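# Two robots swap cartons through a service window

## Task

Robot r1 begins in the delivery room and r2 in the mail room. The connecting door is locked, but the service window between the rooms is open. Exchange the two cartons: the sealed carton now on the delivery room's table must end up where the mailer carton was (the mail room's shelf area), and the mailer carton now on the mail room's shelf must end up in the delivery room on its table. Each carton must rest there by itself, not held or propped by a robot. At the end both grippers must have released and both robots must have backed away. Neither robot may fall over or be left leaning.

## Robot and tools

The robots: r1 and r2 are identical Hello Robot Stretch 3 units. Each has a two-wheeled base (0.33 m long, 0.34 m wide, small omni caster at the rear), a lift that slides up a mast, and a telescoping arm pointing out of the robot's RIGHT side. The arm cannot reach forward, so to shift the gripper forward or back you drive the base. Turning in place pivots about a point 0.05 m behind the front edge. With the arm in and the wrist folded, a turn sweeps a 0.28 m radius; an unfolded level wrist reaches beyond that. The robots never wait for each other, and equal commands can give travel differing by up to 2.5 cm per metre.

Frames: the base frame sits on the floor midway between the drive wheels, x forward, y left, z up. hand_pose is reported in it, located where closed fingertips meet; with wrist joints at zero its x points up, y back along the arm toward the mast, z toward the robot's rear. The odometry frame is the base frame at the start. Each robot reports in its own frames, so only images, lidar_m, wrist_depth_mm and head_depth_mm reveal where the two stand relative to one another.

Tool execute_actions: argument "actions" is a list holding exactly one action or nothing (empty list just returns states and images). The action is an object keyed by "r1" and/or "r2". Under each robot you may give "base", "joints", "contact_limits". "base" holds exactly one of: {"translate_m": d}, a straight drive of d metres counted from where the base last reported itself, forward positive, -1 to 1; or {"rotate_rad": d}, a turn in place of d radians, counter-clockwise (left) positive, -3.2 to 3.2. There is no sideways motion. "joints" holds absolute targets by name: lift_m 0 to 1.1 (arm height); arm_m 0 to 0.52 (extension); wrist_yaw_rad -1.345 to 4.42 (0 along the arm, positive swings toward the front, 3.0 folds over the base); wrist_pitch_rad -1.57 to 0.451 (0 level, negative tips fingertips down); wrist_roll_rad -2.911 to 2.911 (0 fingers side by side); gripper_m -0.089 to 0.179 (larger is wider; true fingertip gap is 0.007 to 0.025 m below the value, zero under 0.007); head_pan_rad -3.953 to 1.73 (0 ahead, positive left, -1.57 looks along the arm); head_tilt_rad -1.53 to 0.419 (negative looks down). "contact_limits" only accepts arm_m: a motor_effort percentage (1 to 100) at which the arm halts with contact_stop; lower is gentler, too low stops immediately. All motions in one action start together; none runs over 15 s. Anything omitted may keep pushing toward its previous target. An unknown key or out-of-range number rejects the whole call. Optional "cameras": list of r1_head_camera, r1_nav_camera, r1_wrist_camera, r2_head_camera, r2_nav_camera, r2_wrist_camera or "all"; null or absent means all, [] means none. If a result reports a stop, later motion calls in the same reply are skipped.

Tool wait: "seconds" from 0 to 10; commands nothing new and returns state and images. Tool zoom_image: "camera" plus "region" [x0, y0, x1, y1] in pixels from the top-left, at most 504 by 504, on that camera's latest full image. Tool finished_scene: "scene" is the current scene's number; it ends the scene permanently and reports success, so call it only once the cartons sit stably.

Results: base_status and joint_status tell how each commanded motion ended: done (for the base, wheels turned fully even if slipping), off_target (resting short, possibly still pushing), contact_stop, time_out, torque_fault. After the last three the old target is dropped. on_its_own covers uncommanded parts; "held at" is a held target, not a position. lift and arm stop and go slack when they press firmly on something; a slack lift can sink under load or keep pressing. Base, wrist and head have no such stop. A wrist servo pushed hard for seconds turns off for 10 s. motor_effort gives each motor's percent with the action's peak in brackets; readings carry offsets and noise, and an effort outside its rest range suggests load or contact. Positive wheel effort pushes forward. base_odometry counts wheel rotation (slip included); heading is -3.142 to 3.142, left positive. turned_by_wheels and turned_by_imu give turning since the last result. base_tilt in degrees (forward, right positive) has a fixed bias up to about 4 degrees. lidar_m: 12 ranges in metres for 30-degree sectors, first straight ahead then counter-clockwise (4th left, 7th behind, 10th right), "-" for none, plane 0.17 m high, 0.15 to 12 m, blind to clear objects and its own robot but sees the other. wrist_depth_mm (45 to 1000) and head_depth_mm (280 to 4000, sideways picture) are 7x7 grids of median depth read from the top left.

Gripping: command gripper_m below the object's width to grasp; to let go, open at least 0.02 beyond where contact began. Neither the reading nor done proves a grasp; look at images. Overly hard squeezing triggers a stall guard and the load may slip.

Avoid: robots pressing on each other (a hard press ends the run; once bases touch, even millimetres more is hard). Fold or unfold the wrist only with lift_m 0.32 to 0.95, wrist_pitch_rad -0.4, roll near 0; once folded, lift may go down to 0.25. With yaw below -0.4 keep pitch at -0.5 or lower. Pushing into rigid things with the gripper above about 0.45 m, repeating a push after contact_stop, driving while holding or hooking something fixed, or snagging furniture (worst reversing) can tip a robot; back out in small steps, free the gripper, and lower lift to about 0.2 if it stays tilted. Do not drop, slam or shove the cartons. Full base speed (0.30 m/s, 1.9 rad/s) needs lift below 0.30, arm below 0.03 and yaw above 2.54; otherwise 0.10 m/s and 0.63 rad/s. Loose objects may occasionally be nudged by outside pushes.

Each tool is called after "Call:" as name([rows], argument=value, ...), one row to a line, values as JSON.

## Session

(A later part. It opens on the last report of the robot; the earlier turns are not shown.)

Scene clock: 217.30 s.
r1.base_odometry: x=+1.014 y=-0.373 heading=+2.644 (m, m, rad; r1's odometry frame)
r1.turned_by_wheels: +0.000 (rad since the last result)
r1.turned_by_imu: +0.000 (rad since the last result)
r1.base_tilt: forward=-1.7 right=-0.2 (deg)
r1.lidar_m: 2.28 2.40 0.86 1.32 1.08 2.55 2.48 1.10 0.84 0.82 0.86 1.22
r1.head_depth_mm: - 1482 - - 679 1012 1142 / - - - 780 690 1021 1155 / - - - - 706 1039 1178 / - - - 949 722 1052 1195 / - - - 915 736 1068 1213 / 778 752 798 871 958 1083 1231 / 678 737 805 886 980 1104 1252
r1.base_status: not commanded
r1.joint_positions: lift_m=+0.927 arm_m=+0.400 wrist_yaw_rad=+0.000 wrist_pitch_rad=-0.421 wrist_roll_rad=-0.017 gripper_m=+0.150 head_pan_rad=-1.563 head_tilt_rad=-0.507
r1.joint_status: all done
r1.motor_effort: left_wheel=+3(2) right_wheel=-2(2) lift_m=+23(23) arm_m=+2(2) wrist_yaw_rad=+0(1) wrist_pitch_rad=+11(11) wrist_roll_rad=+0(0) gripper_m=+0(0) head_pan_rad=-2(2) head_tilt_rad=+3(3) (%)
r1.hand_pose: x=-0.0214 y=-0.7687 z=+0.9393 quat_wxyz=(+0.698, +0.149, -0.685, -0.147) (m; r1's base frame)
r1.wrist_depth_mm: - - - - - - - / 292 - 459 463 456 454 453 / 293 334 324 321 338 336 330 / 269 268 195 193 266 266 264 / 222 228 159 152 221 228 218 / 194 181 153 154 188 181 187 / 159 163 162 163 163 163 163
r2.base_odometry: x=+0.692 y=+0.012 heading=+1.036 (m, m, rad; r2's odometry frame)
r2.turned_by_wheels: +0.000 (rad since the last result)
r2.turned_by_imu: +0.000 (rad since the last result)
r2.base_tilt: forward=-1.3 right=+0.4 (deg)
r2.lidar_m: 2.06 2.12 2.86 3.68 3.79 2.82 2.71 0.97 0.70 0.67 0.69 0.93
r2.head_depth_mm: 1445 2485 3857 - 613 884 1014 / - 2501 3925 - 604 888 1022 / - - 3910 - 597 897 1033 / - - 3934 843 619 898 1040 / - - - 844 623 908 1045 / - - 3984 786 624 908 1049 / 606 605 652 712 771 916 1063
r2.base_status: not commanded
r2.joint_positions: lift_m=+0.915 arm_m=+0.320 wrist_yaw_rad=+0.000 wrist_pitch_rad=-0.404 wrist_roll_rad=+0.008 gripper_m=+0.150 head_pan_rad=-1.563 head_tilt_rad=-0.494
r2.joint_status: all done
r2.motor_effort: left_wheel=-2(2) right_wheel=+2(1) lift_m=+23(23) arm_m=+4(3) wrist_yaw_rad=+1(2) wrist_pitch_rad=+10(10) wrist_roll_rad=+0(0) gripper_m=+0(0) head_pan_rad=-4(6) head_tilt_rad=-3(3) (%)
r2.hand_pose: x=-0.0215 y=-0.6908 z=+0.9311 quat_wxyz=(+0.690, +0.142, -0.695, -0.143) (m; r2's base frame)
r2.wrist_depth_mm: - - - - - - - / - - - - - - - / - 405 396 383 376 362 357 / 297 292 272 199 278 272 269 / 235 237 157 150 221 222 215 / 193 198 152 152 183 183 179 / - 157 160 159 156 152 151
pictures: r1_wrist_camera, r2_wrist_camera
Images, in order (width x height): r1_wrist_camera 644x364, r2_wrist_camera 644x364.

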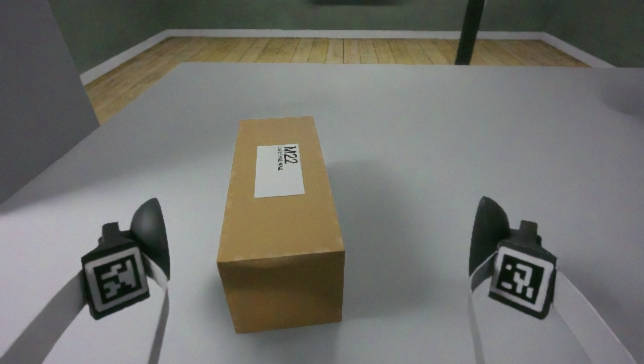

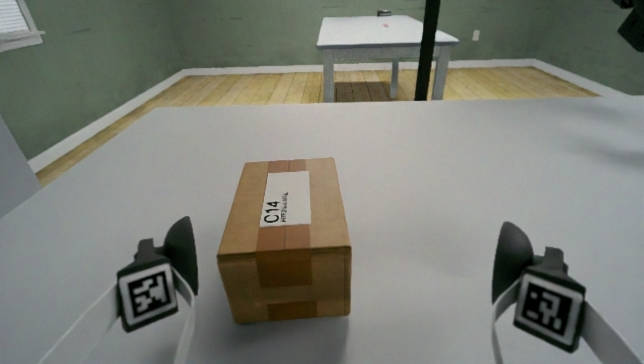

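Call:
execute_actions([
  {"r1":{"base":{"translate_m":0.017},"joints":{"arm_m":0.415}},"r2":{"base":{"translate_m":0.025},"joints":{"arm_m":0.33}}},
], cameras=[])

Call:
execute_actions([
  {"r1":{"joints":{"gripper_m":0.02}},"r2":{"joints":{"gripper_m":0.03}}},
], cameras=[])

Call:
execute_actions([
  {"r1":{"joints":{"lift_m":0.96}},"r2":{"joints":{"lift_m":0.95}}},
], cameras=[])

Call:
execute_actions([
  {"r1":{"joints":{"arm_m":0.003}},"r2":{"joints":{"arm_m":0.003}}},
], cameras=["r1_wrist_camera","r2_wrist_camera"])

Call:
execute_actions([
  {"r1":{"base":{"translate_m":-0.3},"joints":{"wrist_yaw_rad":2.7,"lift_m":0.94}},"r2":{"base":{"rotate_rad":1.79},"joints":{"wrist_yaw_rad":2.7}}},
], cameras=[])

Call:
execute_actions([
  {"r1":{"base":{"translate_m":-0.46},"joints":{"lift_m":0.29}},"r2":{"base":{"translate_m":0.66},"joints":{"lift_m":0.29}}},
], cameras=[])

Call:
execute_actions([
  {"r1":{"base":{"rotate_rad":1.62}},"r2":{"base":{"translate_m":1.0}}},
], cameras=[])

Call:
execute_actions([
  {"r1":{"base":{"translate_m":1.0}},"r2":{"base":{"translate_m":1.0}}},
], cameras=[])

Call:
execute_actions([
  {"r1":{"base":{"translate_m":0.5}},"r2":{"base":{"rotate_rad":1.42}}},
], cameras=[])

Call:
execute_actions([
  {"r1":{"base":{"translate_m":0.45},"joints":{"lift_m":0.85}},"r2":{"joints":{"lift_m":0.84}}},
], cameras=[])

Call:
execute_actions([
  {"r1":{"joints":{"wrist_yaw_rad":0}},"r2":{"joints":{"wrist_yaw_rad":0}}},
], cameras=["r1_wrist_camera","r2_wrist_camera"])

Scene clock: 235.27 s.
r1.base_odometry: x=+0.999 y=-0.365 heading=+2.644 (m, m, rad; r1's odometry frame)
r1.turned_by_wheels: +0.000 (rad since the last result)
r1.turned_by_imu: +0.000 (rad since the last result)
r1.base_tilt: forward=-1.8 right=-0.2 (deg)
r1.lidar_m: 2.26 2.38 0.86 0.86 1.13 2.56 2.50 1.10 0.84 0.82 0.86 1.23
r1.head_depth_mm: - 1495 - - 684 1012 1136 / - - - 797 690 1019 1162 / - - - - 707 1041 1175 / - - - 957 720 1056 1197 / - - - 889 736 1069 1205 / 726 743 795 874 970 1088 1236 / 680 740 806 884 984 1102 1253
r1.base_status: done
r1.joint_positions: lift_m=+0.927 arm_m=+0.415 wrist_yaw_rad=+0.000 wrist_pitch_rad=-0.421 wrist_roll_rad=-0.017 gripper_m=+0.150 head_pan_rad=-1.563 head_tilt_rad=-0.507
r1.joint_status: all done
r1.motor_effort: left_wheel=+3(9) right_wheel=-1(4) lift_m=+23(23) arm_m=+2(2) wrist_yaw_rad=+0(1) wrist_pitch_rad=+10(11) wrist_roll_rad=+0(0) gripper_m=+1(0) head_pan_rad=-2(2) head_tilt_rad=+2(3) (%)
r1.hand_pose: x=-0.0214 y=-0.7837 z=+0.9393 quat_wxyz=(+0.698, +0.149, -0.685, -0.147) (m; r1's base frame)
r1.wrist_depth_mm: 269 - - - - - - / 274 - 465 460 460 457 454 / 274 337 335 319 332 335 332 / 257 268 267 178 264 266 262 / 222 228 212 147 219 226 220 / 193 182 182 130 183 181 186 / 159 164 163 145 163 162 162
r2.base_odometry: x=+0.704 y=+0.034 heading=+1.036 (m, m, rad; r2's odometry frame)
r2.turned_by_wheels: +0.000 (rad since the last result)
r2.turned_by_imu: +0.000 (rad since the last result)
r2.base_tilt: forward=-1.2 right=+0.7 (deg)
r2.lidar_m: 2.04 2.10 2.82 3.68 3.81 2.85 2.73 0.98 0.70 0.67 0.69 0.93
r2.head_depth_mm: - 1634 3015 - 601 880 1014 / - 2830 - - 603 891 1025 / - - 3876 - 595 898 1030 / - - - 861 621 899 1037 / - - - 846 621 905 1044 / - - 754 754 623 910 1053 / 550 591 642 720 796 918 1063
r2.base_status: done
r2.joint_positions: lift_m=+0.915 arm_m=+0.330 wrist_yaw_rad=+0.000 wrist_pitch_rad=-0.404 wrist_roll_rad=+0.008 gripper_m=+0.150 head_pan_rad=-1.563 head_tilt_rad=-0.494
r2.joint_status: all done
r2.motor_effort: left_wheel=+0(5) right_wheel=+2(5) lift_m=+23(23) arm_m=+4(3) wrist_yaw_rad=+1(1) wrist_pitch_rad=+10(10) wrist_roll_rad=+0(0) gripper_m=+0(1) head_pan_rad=-5(4) head_tilt_rad=-3(3) (%)
r2.hand_pose: x=-0.0215 y=-0.7008 z=+0.9311 quat_wxyz=(+0.690, +0.142, -0.695, -0.143) (m; r2's base frame)
r2.wrist_depth_mm: - - - - - - - / - - - - - - - / - - 390 381 375 368 356 / 280 292 290 188 273 273 268 / 235 240 226 149 212 221 215 / 192 199 186 133 171 182 180 / - 158 160 149 153 152 151
pictures: none
No camera images: the call's "cameras" was empty. Leave "cameras" out to get every camera's image.

Scene clock: 237.07 s.
r1.base_odometry: x=+0.999 y=-0.365 heading=+2.644 (m, m, rad; r1's odometry frame)
r1.turned_by_wheels: +0.000 (rad since the last result)
r1.turned_by_imu: +0.000 (rad since the last result)
r1.base_tilt: forward=-1.8 right=-0.3 (deg)
r1.lidar_m: 2.26 2.39 0.86 0.85 1.13 2.56 2.50 1.10 0.84 0.81 0.86 1.23
r1.head_depth_mm: - 1513 - - 682 1010 1140 / - - - 798 691 1024 1159 / - - - - 707 1039 1176 / - - - 951 724 1056 1195 / - - - 890 738 1071 1214 / 725 744 796 874 968 1087 1237 / 681 737 805 887 984 1105 1258
r1.base_status: not commanded
r1.joint_positions: lift_m=+0.927 arm_m=+0.415 wrist_yaw_rad=+0.000 wrist_pitch_rad=-0.421 wrist_roll_rad=-0.017 gripper_m=+0.021 head_pan_rad=-1.563 head_tilt_rad=-0.507
r1.joint_status: all done
r1.motor_effort: left_wheel=+2(2) right_wheel=-1(2) lift_m=+23(23) arm_m=+2(2) wrist_yaw_rad=-1(0) wrist_pitch_rad=+10(11) wrist_roll_rad=+0(0) gripper_m=-17(92) head_pan_rad=-2(2) head_tilt_rad=+3(3) (%)
r1.hand_pose: x=-0.0214 y=-0.7838 z=+0.9394 quat_wxyz=(+0.698, +0.149, -0.685, -0.146) (m; r1's base frame)
r1.wrist_depth_mm: 268 - - - - - - / 272 - 462 458 453 452 464 / 273 335 337 226 336 330 332 / 256 267 268 177 267 262 264 / 221 221 156 147 227 220 219 / 189 188 177 129 176 187 186 / 164 163 161 142 163 163 163
r2.base_odometry: x=+0.704 y=+0.034 heading=+1.036 (m, m, rad; r2's odometry frame)
r2.turned_by_wheels: +0.000 (rad since the last result)
r2.turned_by_imu: +0.000 (rad since the last result)
r2.base_tilt: forward=-1.3 right=+0.4 (deg)
r2.lidar_m: 2.04 2.10 2.83 3.67 3.79 2.85 2.74 0.98 0.70 0.67 0.69 0.93
r2.head_depth_mm: - 1628 3059 - 602 882 1010 / - 2830 - - 604 885 1020 / - - 3950 - 596 895 1029 / - - - 842 621 904 1035 / - - - 840 620 902 1045 / - - 756 756 624 911 1052 / 551 594 643 720 796 917 1058
r2.base_status: not commanded
r2.joint_positions: lift_m=+0.915 arm_m=+0.330 wrist_yaw_rad=+0.000 wrist_pitch_rad=-0.405 wrist_roll_rad=+0.008 gripper_m=+0.031 head_pan_rad=-1.563 head_tilt_rad=-0.494
r2.joint_status: all done
r2.motor_effort: left_wheel=-1(1) right_wheel=+1(1) lift_m=+23(23) arm_m=+3(3) wrist_yaw_rad=+0(1) wrist_pitch_rad=+10(10) wrist_roll_rad=+0(0) gripper_m=-14(87) head_pan_rad=-4(6) head_tilt_rad=-3(3) (%)
r2.hand_pose: x=-0.0215 y=-0.7007 z=+0.9309 quat_wxyz=(+0.690, +0.142, -0.695, -0.143) (m; r2's base frame)
r2.wrist_depth_mm: - - - - - - - / - - - - - - - / - - 394 381 373 361 356 / 282 293 289 186 276 273 268 / 232 230 239 147 160 217 214 / 193 189 - 131 130 182 178 / 163 162 160 146 152 154 153
pictures: none
No camera images: the call's "cameras" was empty. Leave "cameras" out to get every camera's image.

Scene clock: 238.20 s.
r1.base_odometry: x=+0.999 y=-0.365 heading=+2.644 (m, m, rad; r1's odometry frame)
r1.turned_by_wheels: +0.000 (rad since the last result)
r1.turned_by_imu: +0.000 (rad since the last result)
r1.base_tilt: forward=-1.8 right=-0.2 (deg)
r1.lidar_m: 2.26 2.38 0.86 0.86 1.13 2.56 2.50 1.10 0.84 0.82 0.86 1.22
r1.head_depth_mm: - 1531 - 829 680 1008 1148 / - - - 822 691 1025 1155 / - - - 820 705 1046 1176 / - - - 943 724 1056 1197 / - - - 893 735 1074 1211 / 722 745 791 871 969 1084 1237 / 681 739 805 887 984 1106 1254
r1.base_status: not commanded
r1.joint_positions: lift_m=+0.960 arm_m=+0.415 wrist_yaw_rad=+0.000 wrist_pitch_rad=-0.424 wrist_roll_rad=-0.017 gripper_m=+0.021 head_pan_rad=-1.563 head_tilt_rad=-0.507
r1.joint_status: all done
r1.motor_effort: left_wheel=+2(2) right_wheel=-2(2) lift_m=+42(44) arm_m=+2(2) wrist_yaw_rad=+0(1) wrist_pitch_rad=+12(12) wrist_roll_rad=+0(0) gripper_m=-17(17) head_pan_rad=-2(2) head_tilt_rad=+3(3) (%)
r1.hand_pose: x=-0.0214 y=-0.7834 z=+0.9709 quat_wxyz=(+0.698, +0.150, -0.685, -0.148) (m; r1's base frame)
r1.wrist_depth_mm: 273 - - - - - - / 271 - - - - - - / 273 424 403 227 399 404 396 / 275 321 315 180 320 317 317 / 257 262 156 147 272 261 261 / 226 224 213 129 212 224 224 / 196 196 192 142 195 194 196
r2.base_odometry: x=+0.704 y=+0.034 heading=+1.036 (m, m, rad; r2's odometry frame)
r2.turned_by_wheels: +0.000 (rad since the last result)
r2.turned_by_imu: +0.000 (rad since the last result)
r2.base_tilt: forward=-1.3 right=+0.5 (deg)
r2.lidar_m: 2.03 2.10 2.83 3.67 3.79 2.84 2.74 0.98 0.70 0.67 0.69 0.93
r2.head_depth_mm: - 1632 2422 752 612 877 1015 / - 3241 3097 738 615 886 1020 / - - - - 617 893 1030 / - - - 839 620 901 1038 / - - - 844 621 904 1043 / - - 755 756 625 908 1050 / 551 592 644 720 797 915 1058
r2.base_status: not commanded
r2.joint_positions: lift_m=+0.950 arm_m=+0.330 wrist_yaw_rad=+0.000 wrist_pitch_rad=-0.410 wrist_roll_rad=+0.008 gripper_m=+0.031 head_pan_rad=-1.563 head_tilt_rad=-0.494
r2.joint_status: all done
r2.motor_effort: left_wheel=-1(1) right_wheel=+0(2) lift_m=+39(41) arm_m=+3(2) wrist_yaw_rad=+1(0) wrist_pitch_rad=+13(13) wrist_roll_rad=+0(0) gripper_m=-13(14) head_pan_rad=-5(6) head_tilt_rad=-3(3) (%)
r2.hand_pose: x=-0.0215 y=-0.7000 z=+0.9641 quat_wxyz=(+0.690, +0.144, -0.695, -0.145) (m; r2's base frame)
r2.wrist_depth_mm: - - - - - - - / - - - - - - - / - - 477 461 450 446 433 / - 362 349 188 333 329 324 / 266 280 291 147 160 267 260 / 237 232 - 131 130 221 218 / 199 198 196 146 185 188 188
pictures: none
No camera images: the call's "cameras" was empty. Leave "cameras" out to get every camera's image.

Scene clock: 242.43 s.
r1.base_odometry: x=+0.999 y=-0.365 heading=+2.644 (m, m, rad; r1's odometry frame)
r1.turned_by_wheels: +0.000 (rad since the last result)
r1.turned_by_imu: +0.000 (rad since the last result)
r1.base_tilt: forward=-1.7 right=-0.3 (deg)
r1.lidar_m: 2.26 2.38 0.86 0.85 1.13 2.56 2.50 1.10 0.84 0.81 0.86 1.23
r1.head_depth_mm: - 1524 - 872 678 981 - / - - - 896 665 - - / - - - 921 673 - 1193 / - - - 946 721 1061 1197 / - - - 893 736 1069 1213 / 724 746 793 871 968 1090 1235 / 682 740 804 885 986 1104 1260
r1.base_status: not commanded
r1.joint_positions: lift_m=+0.960 arm_m=+0.003 wrist_yaw_rad=+0.000 wrist_pitch_rad=-0.425 wrist_roll_rad=-0.017 gripper_m=+0.021 head_pan_rad=-1.563 head_tilt_rad=-0.507
r1.joint_status: all done
r1.motor_effort: left_wheel=+3(2) right_wheel=-2(2) lift_m=+42(43) arm_m=-2(1) wrist_yaw_rad=-1(0) wrist_pitch_rad=+12(12) wrist_roll_rad=+0(0) gripper_m=-16(18) head_pan_rad=-2(2) head_tilt_rad=+2(2) (%)
r1.hand_pose: x=-0.0214 y=-0.3718 z=+0.9708 quat_wxyz=(+0.697, +0.151, -0.685, -0.148) (m; r1's base frame)
r1.wrist_depth_mm: 544 528 769 - - - - / 589 597 540 558 549 549 551 / 654 615 408 227 401 404 403 / 716 706 696 179 665 674 646 / 826 788 156 148 729 726 722 / 930 905 908 129 907 820 841 / - - - 142 - 950 976
r2.base_odometry: x=+0.704 y=+0.034 heading=+1.036 (m, m, rad; r2's odometry frame)
r2.turned_by_wheels: +0.000 (rad since the last result)
r2.turned_by_imu: +0.000 (rad since the last result)
r2.base_tilt: forward=-1.4 right=+0.5 (deg)
r2.lidar_m: 2.04 2.10 2.83 3.67 3.79 2.84 2.73 0.98 0.70 0.67 0.69 0.93
r2.head_depth_mm: - 1628 2526 826 613 548 - / - 3202 3936 831 637 - - / - - 3669 836 640 - - / - - - 839 619 919 1037 / - - - 844 622 905 1048 / - - 756 754 624 910 1053 / 550 593 642 719 792 918 1062
r2.base_status: not commanded
r2.joint_positions: lift_m=+0.950 arm_m=+0.003 wrist_yaw_rad=+0.000 wrist_pitch_rad=-0.411 wrist_roll_rad=+0.008 gripper_m=+0.031 head_pan_rad=-1.563 head_tilt_rad=-0.494
r2.joint_status: all done
r2.motor_effort: left_wheel=-1(1) right_wheel=+1(2) lift_m=+39(39) arm_m=-2(2) wrist_yaw_rad=+0(0) wrist_pitch_rad=+13(13) wrist_roll_rad=+0(0) gripper_m=-13(13) head_pan_rad=-5(3) head_tilt_rad=-3(3) (%)
r2.hand_pose: x=-0.0215 y=-0.3736 z=+0.9640 quat_wxyz=(+0.690, +0.144, -0.695, -0.145) (m; r2's base frame)
r2.wrist_depth_mm: 389 389 - - - - - / 418 422 - 725 696 665 648 / 470 459 477 469 457 449 434 / 513 384 356 189 339 334 329 / 553 283 292 148 161 267 263 / 656 656 - 131 130 612 605 / 779 769 743 146 729 716 707
pictures: r1_wrist_camera, r2_wrist_camera
Images, in order (width x height): r1_wrist_camera 644x364, r2_wrist_camera 644x364.

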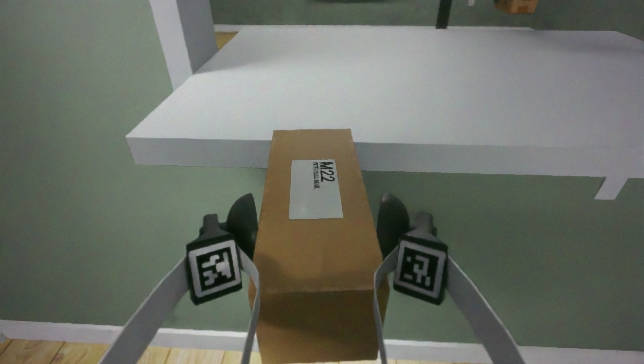

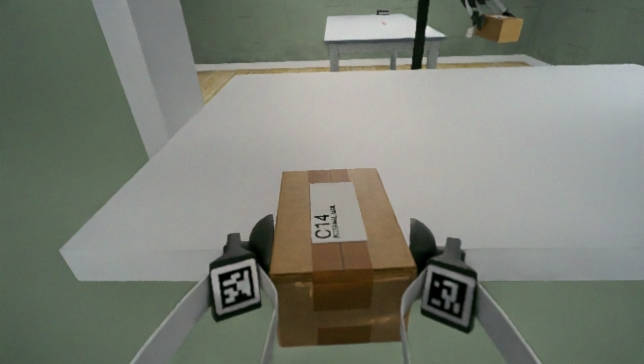

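Scene clock: 246.40 s.
r1.base_odometry: x=+1.263 y=-0.508 heading=+2.644 (m, m, rad; r1's odometry frame)
r1.turned_by_wheels: +0.000 (rad since the last result)
r1.turned_by_imu: -0.002 (rad since the last result)
r1.base_tilt: forward=-1.7 right=-0.3 (deg)
r1.lidar_m: 2.56 2.70 0.98 0.86 2.98 2.26 2.20 1.08 0.82 0.80 0.84 1.20
r1.head_depth_mm: - - - 871 676 980 - / - 1360 - 897 692 995 - / - - - 923 704 1006 - / - - - 948 720 1021 - / - - - 976 736 1051 1165 / - - - 1005 722 1058 1209 / - - - 1044 733 1077 1232
r1.base_status: done
r1.joint_positions: lift_m=+0.940 arm_m=+0.003 wrist_yaw_rad=+2.699 wrist_pitch_rad=-0.425 wrist_roll_rad=-0.017 gripper_m=+0.021 head_pan_rad=-1.563 head_tilt_rad=-0.507
r1.joint_status: all done
r1.motor_effort: left_wheel=+3(6) right_wheel=-2(7) lift_m=+23(36) arm_m=-2(2) wrist_yaw_rad=+2(2) wrist_pitch_rad=+12(12) wrist_roll_rad=+0(0) gripper_m=-17(18) head_pan_rad=-2(2) head_tilt_rad=+3(2) (%)
r1.hand_pose: x=+0.0746 y=+0.0538 z=+0.9515 quat_wxyz=(+0.298, +0.701, -0.004, +0.648) (m; r1's base frame)
r1.wrist_depth_mm: - - - - - - - / - 895 894 - - - - / - 862 - 228 - - - / - - - 179 - - - / - - 156 148 - - - / - - - 129 - - - / - - - 142 - - -
r2.base_odometry: x=+0.704 y=+0.034 heading=+2.826 (m, m, rad; r2's odometry frame)
r2.turned_by_wheels: +1.790 (rad since the last result)
r2.turned_by_imu: +1.773 (rad since the last result)
r2.base_tilt: forward=-1.2 right=+0.6 (deg)
r2.lidar_m: 3.67 3.30 2.73 1.50 0.81 0.67 0.67 0.75 1.23 2.04 2.29 3.68
r2.head_depth_mm: 1671 1796 1969 2166 2013 1628 - / 1706 1853 2005 2218 2011 1667 - / 1737 1906 2083 2280 2014 1710 - / 1798 1953 2157 2372 2032 1698 - / 1848 2011 2207 2420 2042 1604 - / 1900 2081 2284 2522 2046 1615 1330 / 1949 2141 2366 2554 2049 1620 1342
r2.base_status: done
r2.joint_positions: lift_m=+0.950 arm_m=+0.003 wrist_yaw_rad=+2.699 wrist_pitch_rad=-0.411 wrist_roll_rad=+0.008 gripper_m=+0.031 head_pan_rad=-1.563 head_tilt_rad=-0.494
r2.joint_status: all done
r2.motor_effort: left_wheel=-2(9) right_wheel=+2(5) lift_m=+39(39) arm_m=-2(3) wrist_yaw_rad=+0(3) wrist_pitch_rad=+13(13) wrist_roll_rad=+0(0) gripper_m=-14(14) head_pan_rad=-3(5) head_tilt_rad=-3(3) (%)
r2.hand_pose: x=+0.0753 y=+0.0552 z=+0.9640 quat_wxyz=(+0.293, +0.709, -0.012, +0.641) (m; r2's base frame)
r2.wrist_depth_mm: - - - - - - - / - - - - - - - / - - - - - - - / - - - 188 - - - / - - - 148 161 - - / - - - 130 130 - - / 876 - - 145 - - -
pictures: none
No camera images: the call's "cameras" was empty. Leave "cameras" out to get every camera's image.

Scene clock: 254.13 s.
r1.base_odometry: x=+1.667 y=-0.728 heading=+2.644 (m, m, rad; r1's odometry frame)
r1.turned_by_wheels: +0.000 (rad since the last result)
r1.turned_by_imu: -0.003 (rad since the last result)
r1.base_tilt: forward=-1.8 right=-0.3 (deg)
r1.lidar_m: 3.01 1.28 0.92 1.42 2.37 1.79 1.74 1.05 0.79 0.78 0.82 1.16
r1.head_depth_mm: 613 661 716 784 865 960 1085 / 619 668 725 792 877 971 1102 / 624 673 731 797 885 986 1116 / 629 687 - 884 724 1003 1135 / - - - 974 702 1012 1157 / - - - 1006 717 1027 1174 / - - - 1036 737 1044 1195
r1.base_status: done
r1.joint_positions: lift_m=+0.290 arm_m=+0.003 wrist_yaw_rad=+2.699 wrist_pitch_rad=-0.425 wrist_roll_rad=-0.017 gripper_m=+0.021 head_pan_rad=-1.563 head_tilt_rad=-0.507
r1.joint_status: all done
r1.motor_effort: left_wheel=+4(4) right_wheel=-2(8) lift_m=+23(23) arm_m=-2(2) wrist_yaw_rad=+1(2) wrist_pitch_rad=+13(13) wrist_roll_rad=+0(0) gripper_m=-17(16) head_pan_rad=-2(2) head_tilt_rad=+3(3) (%)
r1.hand_pose: x=+0.0745 y=+0.0537 z=+0.3015 quat_wxyz=(+0.298, +0.701, -0.003, +0.648) (m; r1's base frame)
r1.wrist_depth_mm: - - - - - - - / - - - - - - - / 896 891 877 228 895 910 866 / 724 719 697 179 702 710 688 / - 584 157 148 603 572 568 / - 519 - 129 469 498 492 / - - - 142 433 430 431
r2.base_odometry: x=+0.077 y=+0.239 heading=+2.825 (m, m, rad; r2's odometry frame)
r2.turned_by_wheels: +0.000 (rad since the last result)
r2.turned_by_imu: -0.001 (rad since the last result)
r2.base_tilt: forward=-1.3 right=+0.4 (deg)
r2.lidar_m: 3.02 3.15 2.60 2.59 1.59 1.32 1.32 1.48 2.17 2.17 2.43 3.03
r2.head_depth_mm: 1791 1920 2085 2281 2005 1583 1314 / 1829 1958 2158 2364 1996 1595 1318 / 1869 2021 2212 2415 2001 1593 1327 / 1926 2096 2280 2469 2018 1603 1326 / 1974 2120 2359 2555 2029 1597 1331 / 2021 2208 2435 2644 2044 1620 1339 / 2088 2282 2520 2684 2029 1624 1345
r2.base_status: done
r2.joint_positions: lift_m=+0.290 arm_m=+0.003 wrist_yaw_rad=+2.699 wrist_pitch_rad=-0.411 wrist_roll_rad=+0.008 gripper_m=+0.031 head_pan_rad=-1.563 head_tilt_rad=-0.494
r2.joint_status: all done
r2.motor_effort: left_wheel=-2(11) right_wheel=+2(9) lift_m=+23(33) arm_m=-3(2) wrist_yaw_rad=+2(2) wrist_pitch_rad=+13(13) wrist_roll_rad=+0(0) gripper_m=-13(13) head_pan_rad=-5(4) head_tilt_rad=-3(3) (%)
r2.hand_pose: x=+0.0752 y=+0.0553 z=+0.3045 quat_wxyz=(+0.293, +0.709, -0.012, +0.641) (m; r2's base frame)
r2.wrist_depth_mm: - - - - - - - / - - - - - - - / - - - - - - - / - 846 823 187 792 793 780 / - 666 667 147 161 620 613 / - 565 - 130 130 518 515 / 453 - - 146 435 440 442
pictures: none
No camera images: the call's "cameras" was empty. Leave "cameras" out to get every camera's image.

Scene clock: 259.23 s.
r1.base_odometry: x=+1.667 y=-0.728 heading=-2.019 (m, m, rad; r1's odometry frame)
r1.turned_by_wheels: +1.620 (rad since the last result)
r1.turned_by_imu: +1.616 (rad since the last result)
r1.base_tilt: forward=-1.8 right=-0.3 (deg)
r1.lidar_m: 1.66 2.29 1.78 1.74 1.02 0.79 0.78 0.83 1.21 3.02 1.28 0.92
r1.head_depth_mm: 2432 2622 2812 2788 2004 1562 1277 / 2465 2668 2903 2880 2034 1581 1292 / 2495 2682 2896 2967 2092 1616 1309 / 2519 2731 2976 3096 2127 1642 1325 / 2550 2790 3014 3108 2161 1656 1340 / 2598 2818 3036 3253 2221 1692 1358 / 2609 2812 3130 3272 2254 1712 1382
r1.base_status: done
r1.joint_positions: lift_m=+0.290 arm_m=+0.003 wrist_yaw_rad=+2.699 wrist_pitch_rad=-0.425 wrist_roll_rad=-0.017 gripper_m=+0.021 head_pan_rad=-1.563 head_tilt_rad=-0.507
r1.joint_status: not commanded
r1.motor_effort: left_wheel=-1(9) right_wheel=+2(11) lift_m=+23(23) arm_m=-1(2) wrist_yaw_rad=+2(2) wrist_pitch_rad=+13(12) wrist_roll_rad=+0(0) gripper_m=-17(17) head_pan_rad=-2(2) head_tilt_rad=+2(3) (%)
r1.hand_pose: x=+0.0745 y=+0.0537 z=+0.3015 quat_wxyz=(+0.298, +0.701, -0.003, +0.648) (m; r1's base frame)
r1.wrist_depth_mm: - - - - - - - / - - - - - - - / 909 902 855 227 871 888 866 / 719 708 695 178 714 691 677 / - 584 156 148 590 571 570 / - 516 - 129 464 492 498 / - - - 141 435 434 441
r2.base_odometry: x=-0.873 y=+0.550 heading=+2.825 (m, m, rad; r2's odometry frame)
r2.turned_by_wheels: +0.000 (rad since the last result)
r2.turned_by_imu: -0.002 (rad since the last result)
r2.base_tilt: forward=-1.3 right=+0.5 (deg)
r2.lidar_m: 2.03 2.28 2.41 2.41 2.68 2.31 2.31 2.58 2.38 2.38 2.44 2.03
r2.head_depth_mm: 1951 2112 2296 2476 1986 1592 1320 / 2000 2174 2375 2500 2003 1592 1324 / 2048 2217 2433 2576 2011 1593 1320 / 2111 2272 2501 2653 2016 1594 1323 / 2148 2366 2585 2758 2026 1592 1328 / 2219 2421 2682 2777 2050 1623 1328 / 2282 2482 2757 2780 2018 1612 1336
r2.base_status: done
r2.joint_positions: lift_m=+0.290 arm_m=+0.003 wrist_yaw_rad=+2.699 wrist_pitch_rad=-0.411 wrist_roll_rad=+0.008 gripper_m=+0.031 head_pan_rad=-1.563 head_tilt_rad=-0.494
r2.joint_status: not commanded
r2.motor_effort: left_wheel=-1(10) right_wheel=+2(7) lift_m=+24(24) arm_m=-3(3) wrist_yaw_rad=+1(2) wrist_pitch_rad=+13(13) wrist_roll_rad=+0(0) gripper_m=-14(13) head_pan_rad=-5(4) head_tilt_rad=-2(3) (%)
r2.hand_pose: x=+0.0752 y=+0.0553 z=+0.3045 quat_wxyz=(+0.293, +0.709, -0.012, +0.641) (m; r2's base frame)
r2.wrist_depth_mm: - - - - - - - / - - - - - - - / - - - - - - - / - 862 835 187 785 776 773 / - 658 676 147 161 630 611 / - 555 - 130 130 520 514 / 460 - - 145 431 435 442
pictures: none
No camera images: the call's "cameras" was empty. Leave "cameras" out to get every camera's image.

Scene clock: 264.33 s.
r1.base_odometry: x=+1.234 y=-1.629 heading=-2.019 (m, m, rad; r1's odometry frame)
r1.turned_by_wheels: +0.000 (rad since the last result)
r1.turned_by_imu: +0.005 (rad since the last result)
r1.base_tilt: forward=-1.8 right=-0.3 (deg)
r1.lidar_m: 2.54 2.17 1.69 1.66 1.77 1.80 1.77 1.89 0.38 0.38 0.41 0.59
r1.head_depth_mm: 2524 2686 2929 2799 916 649 529 / 2543 2721 2958 2869 852 659 537 / 2555 2749 2973 2957 869 670 542 / 2606 2793 3078 3020 881 681 550 / 2620 2859 3090 3140 902 691 557 / 2667 2903 3127 3211 921 698 564 / 2682 2867 3199 3306 942 711 572
r1.base_status: done
r1.joint_positions: lift_m=+0.290 arm_m=+0.003 wrist_yaw_rad=+2.699 wrist_pitch_rad=-0.425 wrist_roll_rad=-0.017 gripper_m=+0.021 head_pan_rad=-1.563 head_tilt_rad=-0.507
r1.joint_status: not commanded
r1.motor_effort: left_wheel=-1(9) right_wheel=+2(11) lift_m=+23(23) arm_m=-2(2) wrist_yaw_rad=+2(2) wrist_pitch_rad=+13(13) wrist_roll_rad=+0(0) gripper_m=-17(17) head_pan_rad=-3(3) head_tilt_rad=+2(3) (%)
r1.hand_pose: x=+0.0745 y=+0.0537 z=+0.3014 quat_wxyz=(+0.298, +0.701, -0.003, +0.648) (m; r1's base frame)
r1.wrist_depth_mm: - - - - - - - / - - - - - - - / 885 888 866 227 887 864 867 / 731 699 701 179 704 695 686 / - 577 156 147 611 578 572 / - 509 - 130 464 493 495 / - - - 141 428 440 432
r2.base_odometry: x=-1.824 y=+0.861 heading=+2.825 (m, m, rad; r2's odometry frame)
r2.turned_by_wheels: +0.000 (rad since the last result)
r2.turned_by_imu: -0.002 (rad since the last result)
r2.base_tilt: forward=-1.3 right=+0.5 (deg)
r2.lidar_m: 1.04 1.16 1.89 2.21 2.48 3.32 3.31 3.11 2.59 2.35 1.25 1.04
r2.head_depth_mm: 2123 2301 2483 2624 1999 1583 1320 / 2172 2337 2574 2717 2010 1589 1318 / 2232 2428 2604 2735 2005 1601 1324 / 2294 2491 2722 2734 2028 1596 1323 / 2331 2545 2724 2619 2019 1613 1336 / 2014 2106 2190 2293 2044 1605 1334 / 1675 1739 1787 1856 1900 1619 1341
r2.base_status: done
r2.joint_positions: lift_m=+0.290 arm_m=+0.003 wrist_yaw_rad=+2.699 wrist_pitch_rad=-0.411 wrist_roll_rad=+0.008 gripper_m=+0.031 head_pan_rad=-1.563 head_tilt_rad=-0.494
r2.joint_status: not commanded
r2.motor_effort: left_wheel=-1(9) right_wheel=+2(7) lift_m=+24(24) arm_m=-2(3) wrist_yaw_rad=+1(1) wrist_pitch_rad=+13(13) wrist_roll_rad=+0(0) gripper_m=-14(13) head_pan_rad=-4(5) head_tilt_rad=-3(3) (%)
r2.hand_pose: x=+0.0752 y=+0.0553 z=+0.3045 quat_wxyz=(+0.293, +0.709, -0.012, +0.641) (m; r2's base frame)
r2.wrist_depth_mm: - - - - - - 969 / - - - - - - - / - - - - - - 946 / - 848 808 187 792 787 767 / - 659 677 147 160 617 618 / - 558 - 131 130 522 518 / 457 - - 145 435 439 444
pictures: none
No camera images: the call's "cameras" was empty. Leave "cameras" out to get every camera's image.

Scene clock: 267.80 s.
r1.base_odometry: x=+1.017 y=-2.080 heading=-2.019 (m, m, rad; r1's odometry frame)
r1.turned_by_wheels: +0.000 (rad since the last result)
r1.turned_by_imu: +0.002 (rad since the last result)
r1.base_tilt: forward=-1.7 right=-0.3 (deg)
r1.lidar_m: 2.05 2.11 1.64 1.62 1.72 2.30 2.27 0.55 0.43 0.42 0.45 0.66
r1.head_depth_mm: 2541 2732 2934 2813 837 651 544 / 2574 2767 3034 2897 853 659 562 / 2588 2765 3050 2972 871 667 573 / 2638 2835 3073 3041 886 679 582 / 2679 2871 3111 3155 906 693 590 / 2732 2890 3180 3231 924 701 611 / 2755 2947 3207 3309 942 713 624
r1.base_status: done
r1.joint_positions: lift_m=+0.290 arm_m=+0.003 wrist_yaw_rad=+2.699 wrist_pitch_rad=-0.425 wrist_roll_rad=-0.017 gripper_m=+0.021 head_pan_rad=-1.563 head_tilt_rad=-0.507
r1.joint_status: not commanded
r1.motor_effort: left_wheel=-1(10) right_wheel=+2(11) lift_m=+23(23) arm_m=-2(1) wrist_yaw_rad=+1(1) wrist_pitch_rad=+13(13) wrist_roll_rad=+0(0) gripper_m=-17(17) head_pan_rad=-2(2) head_tilt_rad=+3(3) (%)
r1.hand_pose: x=+0.0745 y=+0.0537 z=+0.3014 quat_wxyz=(+0.298, +0.701, -0.003, +0.648) (m; r1's base frame)
r1.wrist_depth_mm: - - - - - - - / - - - - - - - / 907 894 882 228 876 879 898 / 721 699 730 179 696 687 716 / - 591 156 148 598 576 575 / - 504 - 129 468 489 486 / - - - 142 431 433 430
r2.base_odometry: x=-1.824 y=+0.861 heading=-2.038 (m, m, rad; r2's odometry frame)
r2.turned_by_wheels: +1.420 (rad since the last result)
r2.turned_by_imu: +1.399 (rad since the last result)
r2.base_tilt: forward=-1.4 right=+0.5 (deg)
r2.lidar_m: 2.20 2.32 3.31 3.30 3.47 2.64 2.57 1.41 1.07 1.04 1.10 1.56
r2.head_depth_mm: 842 910 995 1055 822 1378 1321 / 849 920 1003 1065 827 1397 1320 / 860 933 1016 1076 833 1425 1321 / 866 943 1032 1093 833 1448 1332 / 873 949 1045 1116 835 1473 1325 / 886 964 1056 1177 1244 1487 1336 / 897 977 1075 1191 1342 1505 1343
r2.base_status: done
r2.joint_positions: lift_m=+0.290 arm_m=+0.003 wrist_yaw_rad=+2.699 wrist_pitch_rad=-0.411 wrist_roll_rad=+0.008 gripper_m=+0.031 head_pan_rad=-1.563 head_tilt_rad=-0.494
r2.joint_status: not commanded
r2.motor_effort: left_wheel=-2(12) right_wheel=+1(7) lift_m=+23(24) arm_m=-3(2) wrist_yaw_rad=+2(1) wrist_pitch_rad=+13(13) wrist_roll_rad=+0(0) gripper_m=-14(13) head_pan_rad=-4(5) head_tilt_rad=-3(3) (%)
r2.hand_pose: x=+0.0752 y=+0.0553 z=+0.3045 quat_wxyz=(+0.293, +0.709, -0.012, +0.641) (m; r2's base frame)
r2.wrist_depth_mm: - - - - - - - / - - - - - - - / - - - - - - - / - 848 831 187 772 786 778 / - 682 682 148 162 619 613 / - 535 - 130 130 525 516 / 454 - - 145 434 437 436
pictures: none
No camera images: the call's "cameras" was empty. Leave "cameras" out to get every camera's image.

Scene clock: 273.73 s.
r1.base_odometry: x=+0.822 y=-2.485 heading=-2.019 (m, m, rad; r1's odometry frame)
r1.turned_by_wheels: +0.000 (rad since the last result)
r1.turned_by_imu: +0.002 (rad since the last result)
r1.base_tilt: forward=-1.8 right=-0.3 (deg)
r1.lidar_m: 1.60 1.71 1.61 1.58 1.68 2.47 2.71 0.61 0.47 0.46 0.50 1.63
r1.head_depth_mm: 2567 2759 3031 1176 837 648 1185 / 2613 2743 3074 1208 854 660 1197 / 2616 2803 3058 1235 869 667 1202 / 2687 2863 3128 3060 887 678 1225 / 2694 2895 3187 3134 902 691 1273 / 2743 2937 3177 3239 922 700 1251 / 2746 2958 3117 2959 2260 714 709
r1.base_status: done
r1.joint_positions: lift_m=+0.850 arm_m=+0.003 wrist_yaw_rad=+2.699 wrist_pitch_rad=-0.426 wrist_roll_rad=-0.017 gripper_m=+0.021 head_pan_rad=-1.563 head_tilt_rad=-0.507
r1.joint_status: all done
r1.motor_effort: left_wheel=-1(9) right_wheel=+2(11) lift_m=+43(44) arm_m=-2(2) wrist_yaw_rad=+1(1) wrist_pitch_rad=+13(13) wrist_roll_rad=+0(0) gripper_m=-17(17) head_pan_rad=-2(2) head_tilt_rad=+3(3) (%)
r1.hand_pose: x=+0.0744 y=+0.0537 z=+0.8606 quat_wxyz=(+0.298, +0.701, -0.003, +0.648) (m; r1's base frame)
r1.wrist_depth_mm: - - - - - - - / - - - - - - - / - - - 227 - - - / - - - 179 - - - / - - 156 147 - - - / - - - 129 - - - / - - - 142 - - -
r2.base_odometry: x=-1.824 y=+0.861 heading=-2.038 (m, m, rad; r2's odometry frame)
r2.turned_by_wheels: +0.000 (rad since the last result)
r2.turned_by_imu: +0.000 (rad since the last result)
r2.base_tilt: forward=-1.4 right=+0.6 (deg)
r2.lidar_m: 2.20 2.32 3.33 3.29 3.48 2.64 2.57 1.41 1.07 1.04 1.10 1.56
r2.head_depth_mm: 841 908 995 1056 820 1373 1324 / 850 917 1003 1072 827 1398 1321 / 859 932 1018 1076 830 1426 1318 / 865 938 1033 1091 835 1448 1363 / 875 955 1044 1115 836 1479 1335 / 886 964 1058 1168 1242 1479 1337 / 897 971 1071 1192 1341 1507 1329
r2.base_status: not commanded
r2.joint_positions: lift_m=+0.840 arm_m=+0.003 wrist_yaw_rad=+2.699 wrist_pitch_rad=-0.411 wrist_roll_rad=+0.008 gripper_m=+0.031 head_pan_rad=-1.563 head_tilt_rad=-0.494
r2.joint_status: all done
r2.motor_effort: left_wheel=-1(1) right_wheel=+1(2) lift_m=+39(39) arm_m=-2(3) wrist_yaw_rad=+2(1) wrist_pitch_rad=+13(13) wrist_roll_rad=+0(0) gripper_m=-14(13) head_pan_rad=-5(4) head_tilt_rad=-3(3) (%)
r2.hand_pose: x=+0.0752 y=+0.0553 z=+0.8539 quat_wxyz=(+0.293, +0.709, -0.012, +0.641) (m; r2's base frame)
r2.wrist_depth_mm: - - - - - - - / - - - - - - - / - - - - - - - / - - - 189 - - - / - - - 147 160 - - / - - - 130 130 - - / - - - 146 - - -
pictures: none
No camera images: the call's "cameras" was empty. Leave "cameras" out to get every camera's image.

Scene clock: 276.07 s.
r1.base_odometry: x=+0.822 y=-2.485 heading=-2.019 (m, m, rad; r1's odometry frame)
r1.turned_by_wheels: +0.000 (rad since the last result)
r1.turned_by_imu: +0.000 (rad since the last result)
r1.base_tilt: forward=-1.8 right=-0.3 (deg)
r1.lidar_m: 1.60 1.71 1.60 1.57 1.68 2.47 2.71 0.61 0.47 0.46 0.50 1.63
r1.head_depth_mm: 2580 2753 3009 1179 837 649 1189 / 2596 2796 3030 1200 849 655 - / 2640 2851 3062 1235 870 640 - / 2651 2906 3095 3096 887 680 1218 / 2708 2851 3189 3133 901 692 1269 / 2703 2950 3236 3222 918 700 1258 / 2774 2979 3165 2972 2250 709 709
r1.base_status: not commanded
r1.joint_positions: lift_m=+0.850 arm_m=+0.003 wrist_yaw_rad=+0.002 wrist_pitch_rad=-0.426 wrist_roll_rad=-0.017 gripper_m=+0.021 head_pan_rad=-1.563 head_tilt_rad=-0.507
r1.joint_status: all done
r1.motor_effort: left_wheel=-2(2) right_wheel=+2(2) lift_m=+42(43) arm_m=-1(2) wrist_yaw_rad=-3(4) wrist_pitch_rad=+13(13) wrist_roll_rad=+0(0) gripper_m=-17(17) head_pan_rad=-2(2) head_tilt_rad=+3(2) (%)
r1.hand_pose: x=-0.0211 y=-0.3716 z=+0.8606 quat_wxyz=(+0.697, +0.151, -0.685, -0.148) (m; r1's base frame)
r1.wrist_depth_mm: - - - - - - - / - 675 623 642 631 629 601 / 494 469 462 229 462 461 462 / 371 369 370 179 370 362 367 / 303 304 156 148 315 302 300 / 398 - 286 129 - 267 260 / 471 961 - 141 - - -
r2.base_odometry: x=-1.824 y=+0.861 heading=-2.038 (m, m, rad; r2's odometry frame)
r2.turned_by_wheels: +0.000 (rad since the last result)
r2.turned_by_imu: +0.000 (rad since the last result)
r2.base_tilt: forward=-1.3 right=+0.6 (deg)
r2.lidar_m: 2.21 2.33 3.31 3.29 3.49 2.64 2.58 1.40 1.07 1.04 1.10 1.56
r2.head_depth_mm: 838 910 993 1056 824 1374 1315 / 848 921 1003 1070 826 1386 1291 / 858 929 1019 1078 829 522 - / 867 942 1031 1091 833 1440 1320 / 873 951 1046 1114 838 1469 1334 / 883 965 1062 1178 1248 1479 1329 / 897 977 1076 1197 1338 1503 1333
r2.base_status: not commanded
r2.joint_positions: lift_m=+0.840 arm_m=+0.003 wrist_yaw_rad=+0.002 wrist_pitch_rad=-0.411 wrist_roll_rad=+0.008 gripper_m=+0.031 head_pan_rad=-1.563 head_tilt_rad=-0.494
r2.joint_status: all done
r2.motor_effort: left_wheel=-2(2) right_wheel=+2(1) lift_m=+39(39) arm_m=-2(3) wrist_yaw_rad=-1(2) wrist_pitch_rad=+13(13) wrist_roll_rad=+0(0) gripper_m=-14(13) head_pan_rad=-3(3) head_tilt_rad=-2(3) (%)
r2.hand_pose: x=-0.0212 y=-0.3735 z=+0.8539 quat_wxyz=(+0.690, +0.145, -0.694, -0.145) (m; r2's base frame)
r2.wrist_depth_mm: 782 773 762 726 710 688 681 / 865 863 790 772 738 736 696 / 963 911 550 538 534 511 505 / - - 427 189 390 385 380 / - - - 147 161 997 994 / - - - 130 130 - - / - - - 146 - - -
pictures: r1_wrist_camera, r2_wrist_camera
Images, in order (width x height): r1_wrist_camera 644x364, r2_wrist_camera 644x364.

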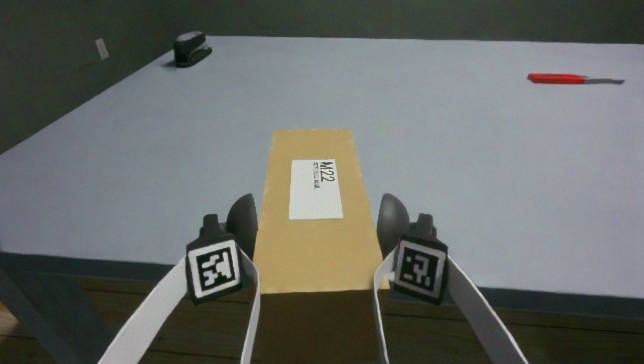

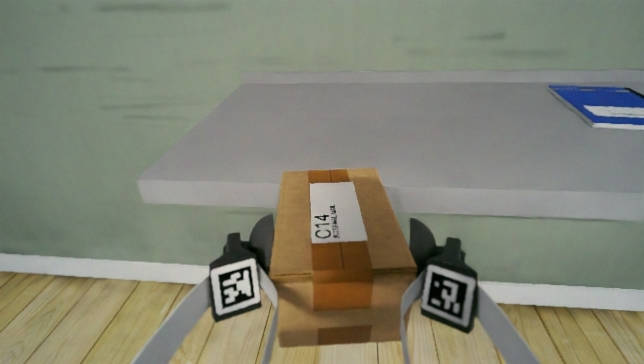

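Call:
execute_actions([
  {"r1":{"joints":{"arm_m":0.21}},"r2":{"base":{"translate_m":-0.13},"joints":{"arm_m":0.39}}},
], cameras=[])

Call:
execute_actions([
  {"r1":{"joints":{"lift_m":0.79}},"r2":{"joints":{"lift_m":0.779}}},
], cameras=[])

Call:
execute_actions([
  {"r1":{"joints":{"gripper_m":0.15}},"r2":{"joints":{"gripper_m":0.15}}},
], cameras=[])

Call:
execute_actions([
  {"r1":{"joints":{"arm_m":0.003,"lift_m":0.85}},"r2":{"joints":{"arm_m":0.1,"lift_m":0.84}}},
], cameras=["r1_wrist_camera","r2_wrist_camera"])

Scene clock: 289.03 s.
r1.base_odometry: x=+0.822 y=-2.485 heading=-2.019 (m, m, rad; r1's odometry frame)
r1.turned_by_wheels: +0.000 (rad since the last result)
r1.turned_by_imu: -0.001 (rad since the last result)
r1.base_tilt: forward=-1.7 right=-0.2 (deg)
r1.lidar_m: 1.60 1.71 1.61 1.58 1.69 2.48 2.71 0.61 0.47 0.46 0.49 1.63
r1.head_depth_mm: 2566 2764 2995 1170 914 - 1183 / 2606 2783 3076 1200 - - 1199 / 2662 2827 3070 1234 948 649 1214 / 2661 2893 3131 3051 885 680 1230 / 2685 2940 3165 3108 898 689 1264 / 2724 2981 3244 3249 921 699 1251 / 2731 2981 3120 2995 2251 712 712
r1.base_status: not commanded
r1.joint_positions: lift_m=+0.850 arm_m=+0.210 wrist_yaw_rad=+0.001 wrist_pitch_rad=-0.426 wrist_roll_rad=-0.017 gripper_m=+0.021 head_pan_rad=-1.563 head_tilt_rad=-0.507
r1.joint_status: all done
r1.motor_effort: left_wheel=-2(2) right_wheel=+2(2) lift_m=+43(43) arm_m=+2(3) wrist_yaw_rad=+0(3) wrist_pitch_rad=+13(13) wrist_roll_rad=+0(0) gripper_m=-17(17) head_pan_rad=-2(2) head_tilt_rad=+2(3) (%)
r1.hand_pose: x=-0.0214 y=-0.5782 z=+0.8606 quat_wxyz=(+0.697, +0.151, -0.685, -0.148) (m; r1's base frame)
r1.wrist_depth_mm: - - - - - - - / - 591 615 620 623 615 626 / - 472 458 227 457 462 459 / 370 367 365 179 368 367 362 / 303 301 155 148 310 303 300 / 260 259 243 129 246 258 258 / 224 225 221 141 224 224 224
r2.base_odometry: x=-1.765 y=+0.977 heading=-2.038 (m, m, rad; r2's odometry frame)
r2.turned_by_wheels: +0.000 (rad since the last result)
r2.turned_by_imu: +0.000 (rad since the last result)
r2.base_tilt: forward=-1.3 right=+0.6 (deg)
r2.lidar_m: 2.34 2.46 3.39 3.31 3.32 2.50 2.45 1.40 1.06 1.03 1.09 1.55
r2.head_depth_mm: 832 904 985 1058 - 1399 1319 / 845 913 999 1065 796 1387 1316 / 850 921 1010 1076 800 1416 1328 / 859 935 1024 1092 832 1443 1324 / 869 944 1038 1101 837 1458 1332 / 877 956 1051 1120 839 1479 1334 / 888 967 1063 1184 843 1490 1335
r2.base_status: done
r2.joint_positions: lift_m=+0.840 arm_m=+0.390 wrist_yaw_rad=+0.000 wrist_pitch_rad=-0.411 wrist_roll_rad=+0.008 gripper_m=+0.031 head_pan_rad=-1.563 head_tilt_rad=-0.494
r2.joint_status: all done
r2.motor_effort: left_wheel=-2(6) right_wheel=+2(2) lift_m=+38(39) arm_m=+3(3) wrist_yaw_rad=+0(0) wrist_pitch_rad=+13(13) wrist_roll_rad=+0(0) gripper_m=-14(14) head_pan_rad=-5(3) head_tilt_rad=-3(2) (%)
r2.hand_pose: x=-0.0215 y=-0.7599 z=+0.8539 quat_wxyz=(+0.690, +0.144, -0.695, -0.145) (m; r2's base frame)
r2.wrist_depth_mm: 388 379 368 359 347 339 334 / 426 419 402 390 379 369 356 / 471 455 439 423 419 400 389 / 456 405 406 188 389 381 372 / 328 326 333 147 161 305 302 / 269 267 - 131 130 256 251 / 230 230 227 146 214 217 215
pictures: none
No camera images: the call's "cameras" was empty. Leave "cameras" out to get every camera's image.

Scene clock: 290.43 s.
r1.base_odometry: x=+0.822 y=-2.485 heading=-2.019 (m, m, rad; r1's odometry frame)
r1.turned_by_wheels: +0.000 (rad since the last result)
r1.turned_by_imu: +0.000 (rad since the last result)
r1.base_tilt: forward=-1.8 right=-0.2 (deg)
r1.lidar_m: 1.60 1.71 1.60 1.58 1.69 2.48 2.71 0.61 0.47 0.46 0.50 1.63
r1.head_depth_mm: 2548 2768 2980 1170 852 - 1213 / 2586 2777 2992 1209 882 - 1237 / 2649 2856 3110 1238 890 640 1220 / 2671 2873 3083 3063 886 680 1227 / 2704 2940 3160 3132 904 690 1263 / 2744 2975 3230 3236 921 700 1245 / 2742 2990 3131 2997 2257 711 711
r1.base_status: not commanded
r1.joint_positions: lift_m=+0.790 arm_m=+0.210 wrist_yaw_rad=+0.001 wrist_pitch_rad=-0.426 wrist_roll_rad=-0.017 gripper_m=+0.021 head_pan_rad=-1.563 head_tilt_rad=-0.507
r1.joint_status: all done
r1.motor_effort: left_wheel=-2(1) right_wheel=+2(2) lift_m=+23(36) arm_m=+2(2) wrist_yaw_rad=-1(1) wrist_pitch_rad=+13(13) wrist_roll_rad=+0(0) gripper_m=-18(17) head_pan_rad=-2(2) head_tilt_rad=+2(2) (%)
r1.hand_pose: x=-0.0214 y=-0.5782 z=+0.8013 quat_wxyz=(+0.697, +0.151, -0.685, -0.148) (m; r1's base frame)
r1.wrist_depth_mm: - - - - - - - / - 462 455 455 448 458 451 / 337 338 340 225 337 334 334 / 269 268 265 179 264 264 263 / 221 221 156 147 228 220 218 / 188 187 178 129 177 187 188 / 165 165 162 142 163 163 163
r2.base_odometry: x=-1.765 y=+0.977 heading=-2.038 (m, m, rad; r2's odometry frame)
r2.turned_by_wheels: +0.000 (rad since the last result)
r2.turned_by_imu: +0.000 (rad since the last result)
r2.base_tilt: forward=-1.3 right=+0.3 (deg)
r2.lidar_m: 2.34 2.47 3.38 3.31 3.32 2.51 2.45 1.40 1.06 1.03 1.09 1.55
r2.head_depth_mm: 833 901 984 1055 852 - 1302 / 842 913 998 1071 - 1381 1320 / 848 921 1011 1083 - 1418 1326 / 861 933 1021 1087 832 1438 1327 / 869 947 1040 1101 836 1469 1330 / 879 956 1052 1117 839 1474 1337 / 890 968 1063 1185 847 1491 1341
r2.base_status: not commanded
r2.joint_positions: lift_m=+0.779 arm_m=+0.390 wrist_yaw_rad=+0.000 wrist_pitch_rad=-0.410 wrist_roll_rad=+0.008 gripper_m=+0.031 head_pan_rad=-1.563 head_tilt_rad=-0.494
r2.joint_status: all done
r2.motor_effort: left_wheel=-1(2) right_wheel=+1(1) lift_m=+23(32) arm_m=+4(3) wrist_yaw_rad=+2(1) wrist_pitch_rad=+13(13) wrist_roll_rad=+0(0) gripper_m=-13(13) head_pan_rad=-5(4) head_tilt_rad=-3(3) (%)
r2.hand_pose: x=-0.0215 y=-0.7600 z=+0.7937 quat_wxyz=(+0.690, +0.144, -0.695, -0.145) (m; r2's base frame)
r2.wrist_depth_mm: 388 380 368 360 348 340 333 / 429 417 399 389 377 370 361 / 429 404 393 384 371 363 351 / 302 295 287 187 275 271 267 / 235 229 238 146 160 219 216 / 193 191 - 131 130 182 179 / 163 163 161 147 153 155 154
pictures: none
No camera images: the call's "cameras" was empty. Leave "cameras" out to get every camera's image.

Scene clock: 292.23 s.
r1.base_odometry: x=+0.822 y=-2.485 heading=-2.019 (m, m, rad; r1's odometry frame)
r1.turned_by_wheels: +0.000 (rad since the last result)
r1.turned_by_imu: +0.000 (rad since the last result)
r1.base_tilt: forward=-1.7 right=-0.3 (deg)
r1.lidar_m: 1.60 1.71 1.60 1.58 1.68 2.47 2.71 0.61 0.47 0.46 0.50 1.63
r1.head_depth_mm: 2571 2781 3001 1167 853 - 1224 / 2625 2785 3022 1206 887 - 1230 / 2622 2847 3032 1240 890 650 1236 / 2629 2860 3126 3044 886 676 1217 / 2678 2960 3126 3089 906 689 1269 / 2729 2958 3272 3191 925 702 1253 / 2748 2930 3112 2977 2270 711 709
r1.base_status: not commanded
r1.joint_positions: lift_m=+0.790 arm_m=+0.210 wrist_yaw_rad=+0.001 wrist_pitch_rad=-0.421 wrist_roll_rad=-0.017 gripper_m=+0.150 head_pan_rad=-1.563 head_tilt_rad=-0.507
r1.joint_status: all done
r1.motor_effort: left_wheel=-1(1) right_wheel=+2(2) lift_m=+23(23) arm_m=+2(2) wrist_yaw_rad=-1(1) wrist_pitch_rad=+10(13) wrist_roll_rad=+0(0) gripper_m=+0(83) head_pan_rad=-2(2) head_tilt_rad=+3(2) (%)
r1.hand_pose: x=-0.0214 y=-0.5788 z=+0.8023 quat_wxyz=(+0.698, +0.149, -0.685, -0.147) (m; r1's base frame)
r1.wrist_depth_mm: - - - - - - - / - 469 464 467 459 461 460 / 347 340 343 337 339 339 337 / 271 270 271 181 267 270 269 / 224 230 223 150 223 231 219 / 196 184 185 129 183 183 188 / 161 165 161 141 165 164 164
r2.base_odometry: x=-1.765 y=+0.977 heading=-2.038 (m, m, rad; r2's odometry frame)
r2.turned_by_wheels: +0.000 (rad since the last result)
r2.turned_by_imu: +0.000 (rad since the last result)
r2.base_tilt: forward=-1.3 right=+0.7 (deg)
r2.lidar_m: 2.34 2.46 3.40 3.30 3.33 2.51 2.44 1.41 1.06 1.04 1.09 1.55
r2.head_depth_mm: 834 904 989 1061 855 - 1305 / 844 911 995 1069 - 1389 1317 / 852 922 1013 1091 748 1422 1324 / 860 935 1026 1085 814 1444 1324 / 869 945 1037 1097 835 1465 1329 / 880 958 1052 1119 840 1479 1332 / 888 972 1070 1182 844 1490 1339
r2.base_status: not commanded
r2.joint_positions: lift_m=+0.779 arm_m=+0.390 wrist_yaw_rad=+0.000 wrist_pitch_rad=-0.405 wrist_roll_rad=+0.008 gripper_m=+0.150 head_pan_rad=-1.563 head_tilt_rad=-0.494
r2.joint_status: all done
r2.motor_effort: left_wheel=-1(1) right_wheel=+2(1) lift_m=+23(23) arm_m=+3(3) wrist_yaw_rad=+1(0) wrist_pitch_rad=+10(13) wrist_roll_rad=+0(0) gripper_m=+0(84) head_pan_rad=-4(5) head_tilt_rad=-3(3) (%)
r2.hand_pose: x=-0.0215 y=-0.7606 z=+0.7948 quat_wxyz=(+0.690, +0.142, -0.695, -0.143) (m; r2's base frame)
r2.wrist_depth_mm: 388 376 369 355 349 338 332 / 428 411 403 392 379 369 361 / 442 405 401 389 381 367 355 / 303 294 291 190 280 276 270 / 236 240 231 152 215 224 216 / 195 200 190 134 174 184 182 / - 160 162 150 154 153 153
pictures: none
No camera images: the call's "cameras" was empty. Leave "cameras" out to get every camera's image.

Scene clock: 295.60 s.
r1.base_odometry: x=+0.822 y=-2.485 heading=-2.019 (m, m, rad; r1's odometry frame)
r1.turned_by_wheels: +0.000 (rad since the last result)
r1.turned_by_imu: +0.000 (rad since the last result)
r1.base_tilt: forward=-1.8 right=-0.3 (deg)
r1.lidar_m: 1.60 1.71 1.60 1.58 1.69 2.48 2.72 0.61 0.47 0.46 0.50 1.63
r1.head_depth_mm: 2561 2765 2991 1173 838 649 1214 / 2630 2803 3039 1208 851 657 - / 2617 2852 3079 1236 868 649 593 / 2681 2850 3121 3010 887 679 1252 / 2704 2913 3191 3123 906 690 1268 / 2761 2965 3196 3237 926 700 1246 / 2771 2963 3102 2975 2264 710 710
r1.base_status: not commanded
r1.joint_positions: lift_m=+0.850 arm_m=+0.003 wrist_yaw_rad=+0.000 wrist_pitch_rad=-0.420 wrist_roll_rad=-0.017 gripper_m=+0.150 head_pan_rad=-1.563 head_tilt_rad=-0.507
r1.joint_status: all done
r1.motor_effort: left_wheel=-1(1) right_wheel=+2(2) lift_m=+41(44) arm_m=-2(5) wrist_yaw_rad=-1(0) wrist_pitch_rad=+10(11) wrist_roll_rad=+0(0) gripper_m=+1(1) head_pan_rad=-1(2) head_tilt_rad=+2(3) (%)
r1.hand_pose: x=-0.0214 y=-0.3723 z=+0.8618 quat_wxyz=(+0.698, +0.149, -0.685, -0.146) (m; r1's base frame)
r1.wrist_depth_mm: - - - - - - - / - 673 634 639 645 628 632 / 535 480 473 421 464 466 463 / 372 374 371 349 373 369 370 / 308 317 307 305 305 316 303 / 372 - 286 276 268 269 257 / 471 - - - - - 970
r2.base_odometry: x=-1.765 y=+0.977 heading=-2.038 (m, m, rad; r2's odometry frame)
r2.turned_by_wheels: +0.000 (rad since the last result)
r2.turned_by_imu: +0.000 (rad since the last result)
r2.base_tilt: forward=-1.4 right=+0.4 (deg)
r2.lidar_m: 2.34 2.47 3.38 3.31 3.33 2.51 2.45 1.40 1.06 1.03 1.09 1.55
r2.head_depth_mm: 833 903 982 1056 823 - - / 840 913 999 1064 828 - - / 854 923 1012 1074 829 - - / 861 936 1028 1088 832 1434 1324 / 873 946 1039 1102 836 1470 1326 / 882 958 1055 1118 838 1477 1333 / 892 973 1062 1182 845 1486 1345
r2.base_status: not commanded
r2.joint_positions: lift_m=+0.840 arm_m=+0.100 wrist_yaw_rad=+0.000 wrist_pitch_rad=-0.404 wrist_roll_rad=+0.008 gripper_m=+0.150 head_pan_rad=-1.563 head_tilt_rad=-0.494
r2.joint_status: all done
r2.motor_effort: left_wheel=-1(1) right_wheel=+3(2) lift_m=+38(38) arm_m=-3(3) wrist_yaw_rad=+0(0) wrist_pitch_rad=+10(10) wrist_roll_rad=+0(0) gripper_m=+0(0) head_pan_rad=-4(4) head_tilt_rad=-2(3) (%)
r2.hand_pose: x=-0.0215 y=-0.4715 z=+0.8556 quat_wxyz=(+0.690, +0.141, -0.695, -0.143) (m; r2's base frame)
r2.wrist_depth_mm: 669 669 643 619 608 602 574 / 753 722 694 685 669 638 625 / 835 621 561 489 533 534 496 / 440 423 413 403 396 390 387 / 347 345 328 320 316 318 305 / - - - - - 979 289 / - - - - - - 937
pictures: r1_wrist_camera, r2_wrist_camera
Images, in order (width x height): r1_wrist_camera 644x364, r2_wrist_camera 644x364.

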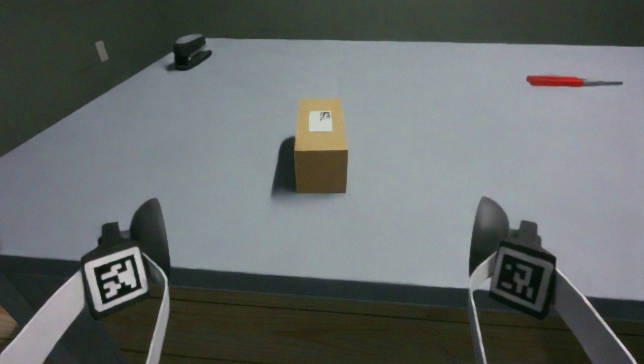

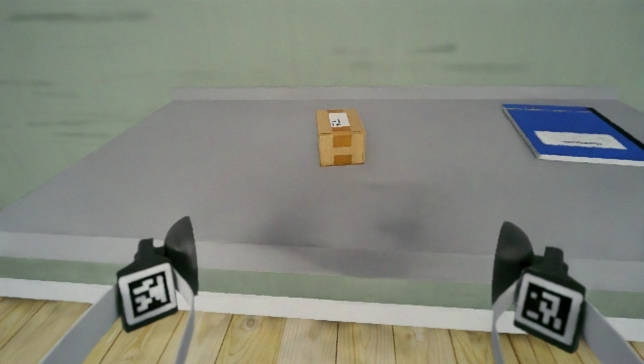

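Call:
finished_scene(scene=1)

The scene is finished: the task was done.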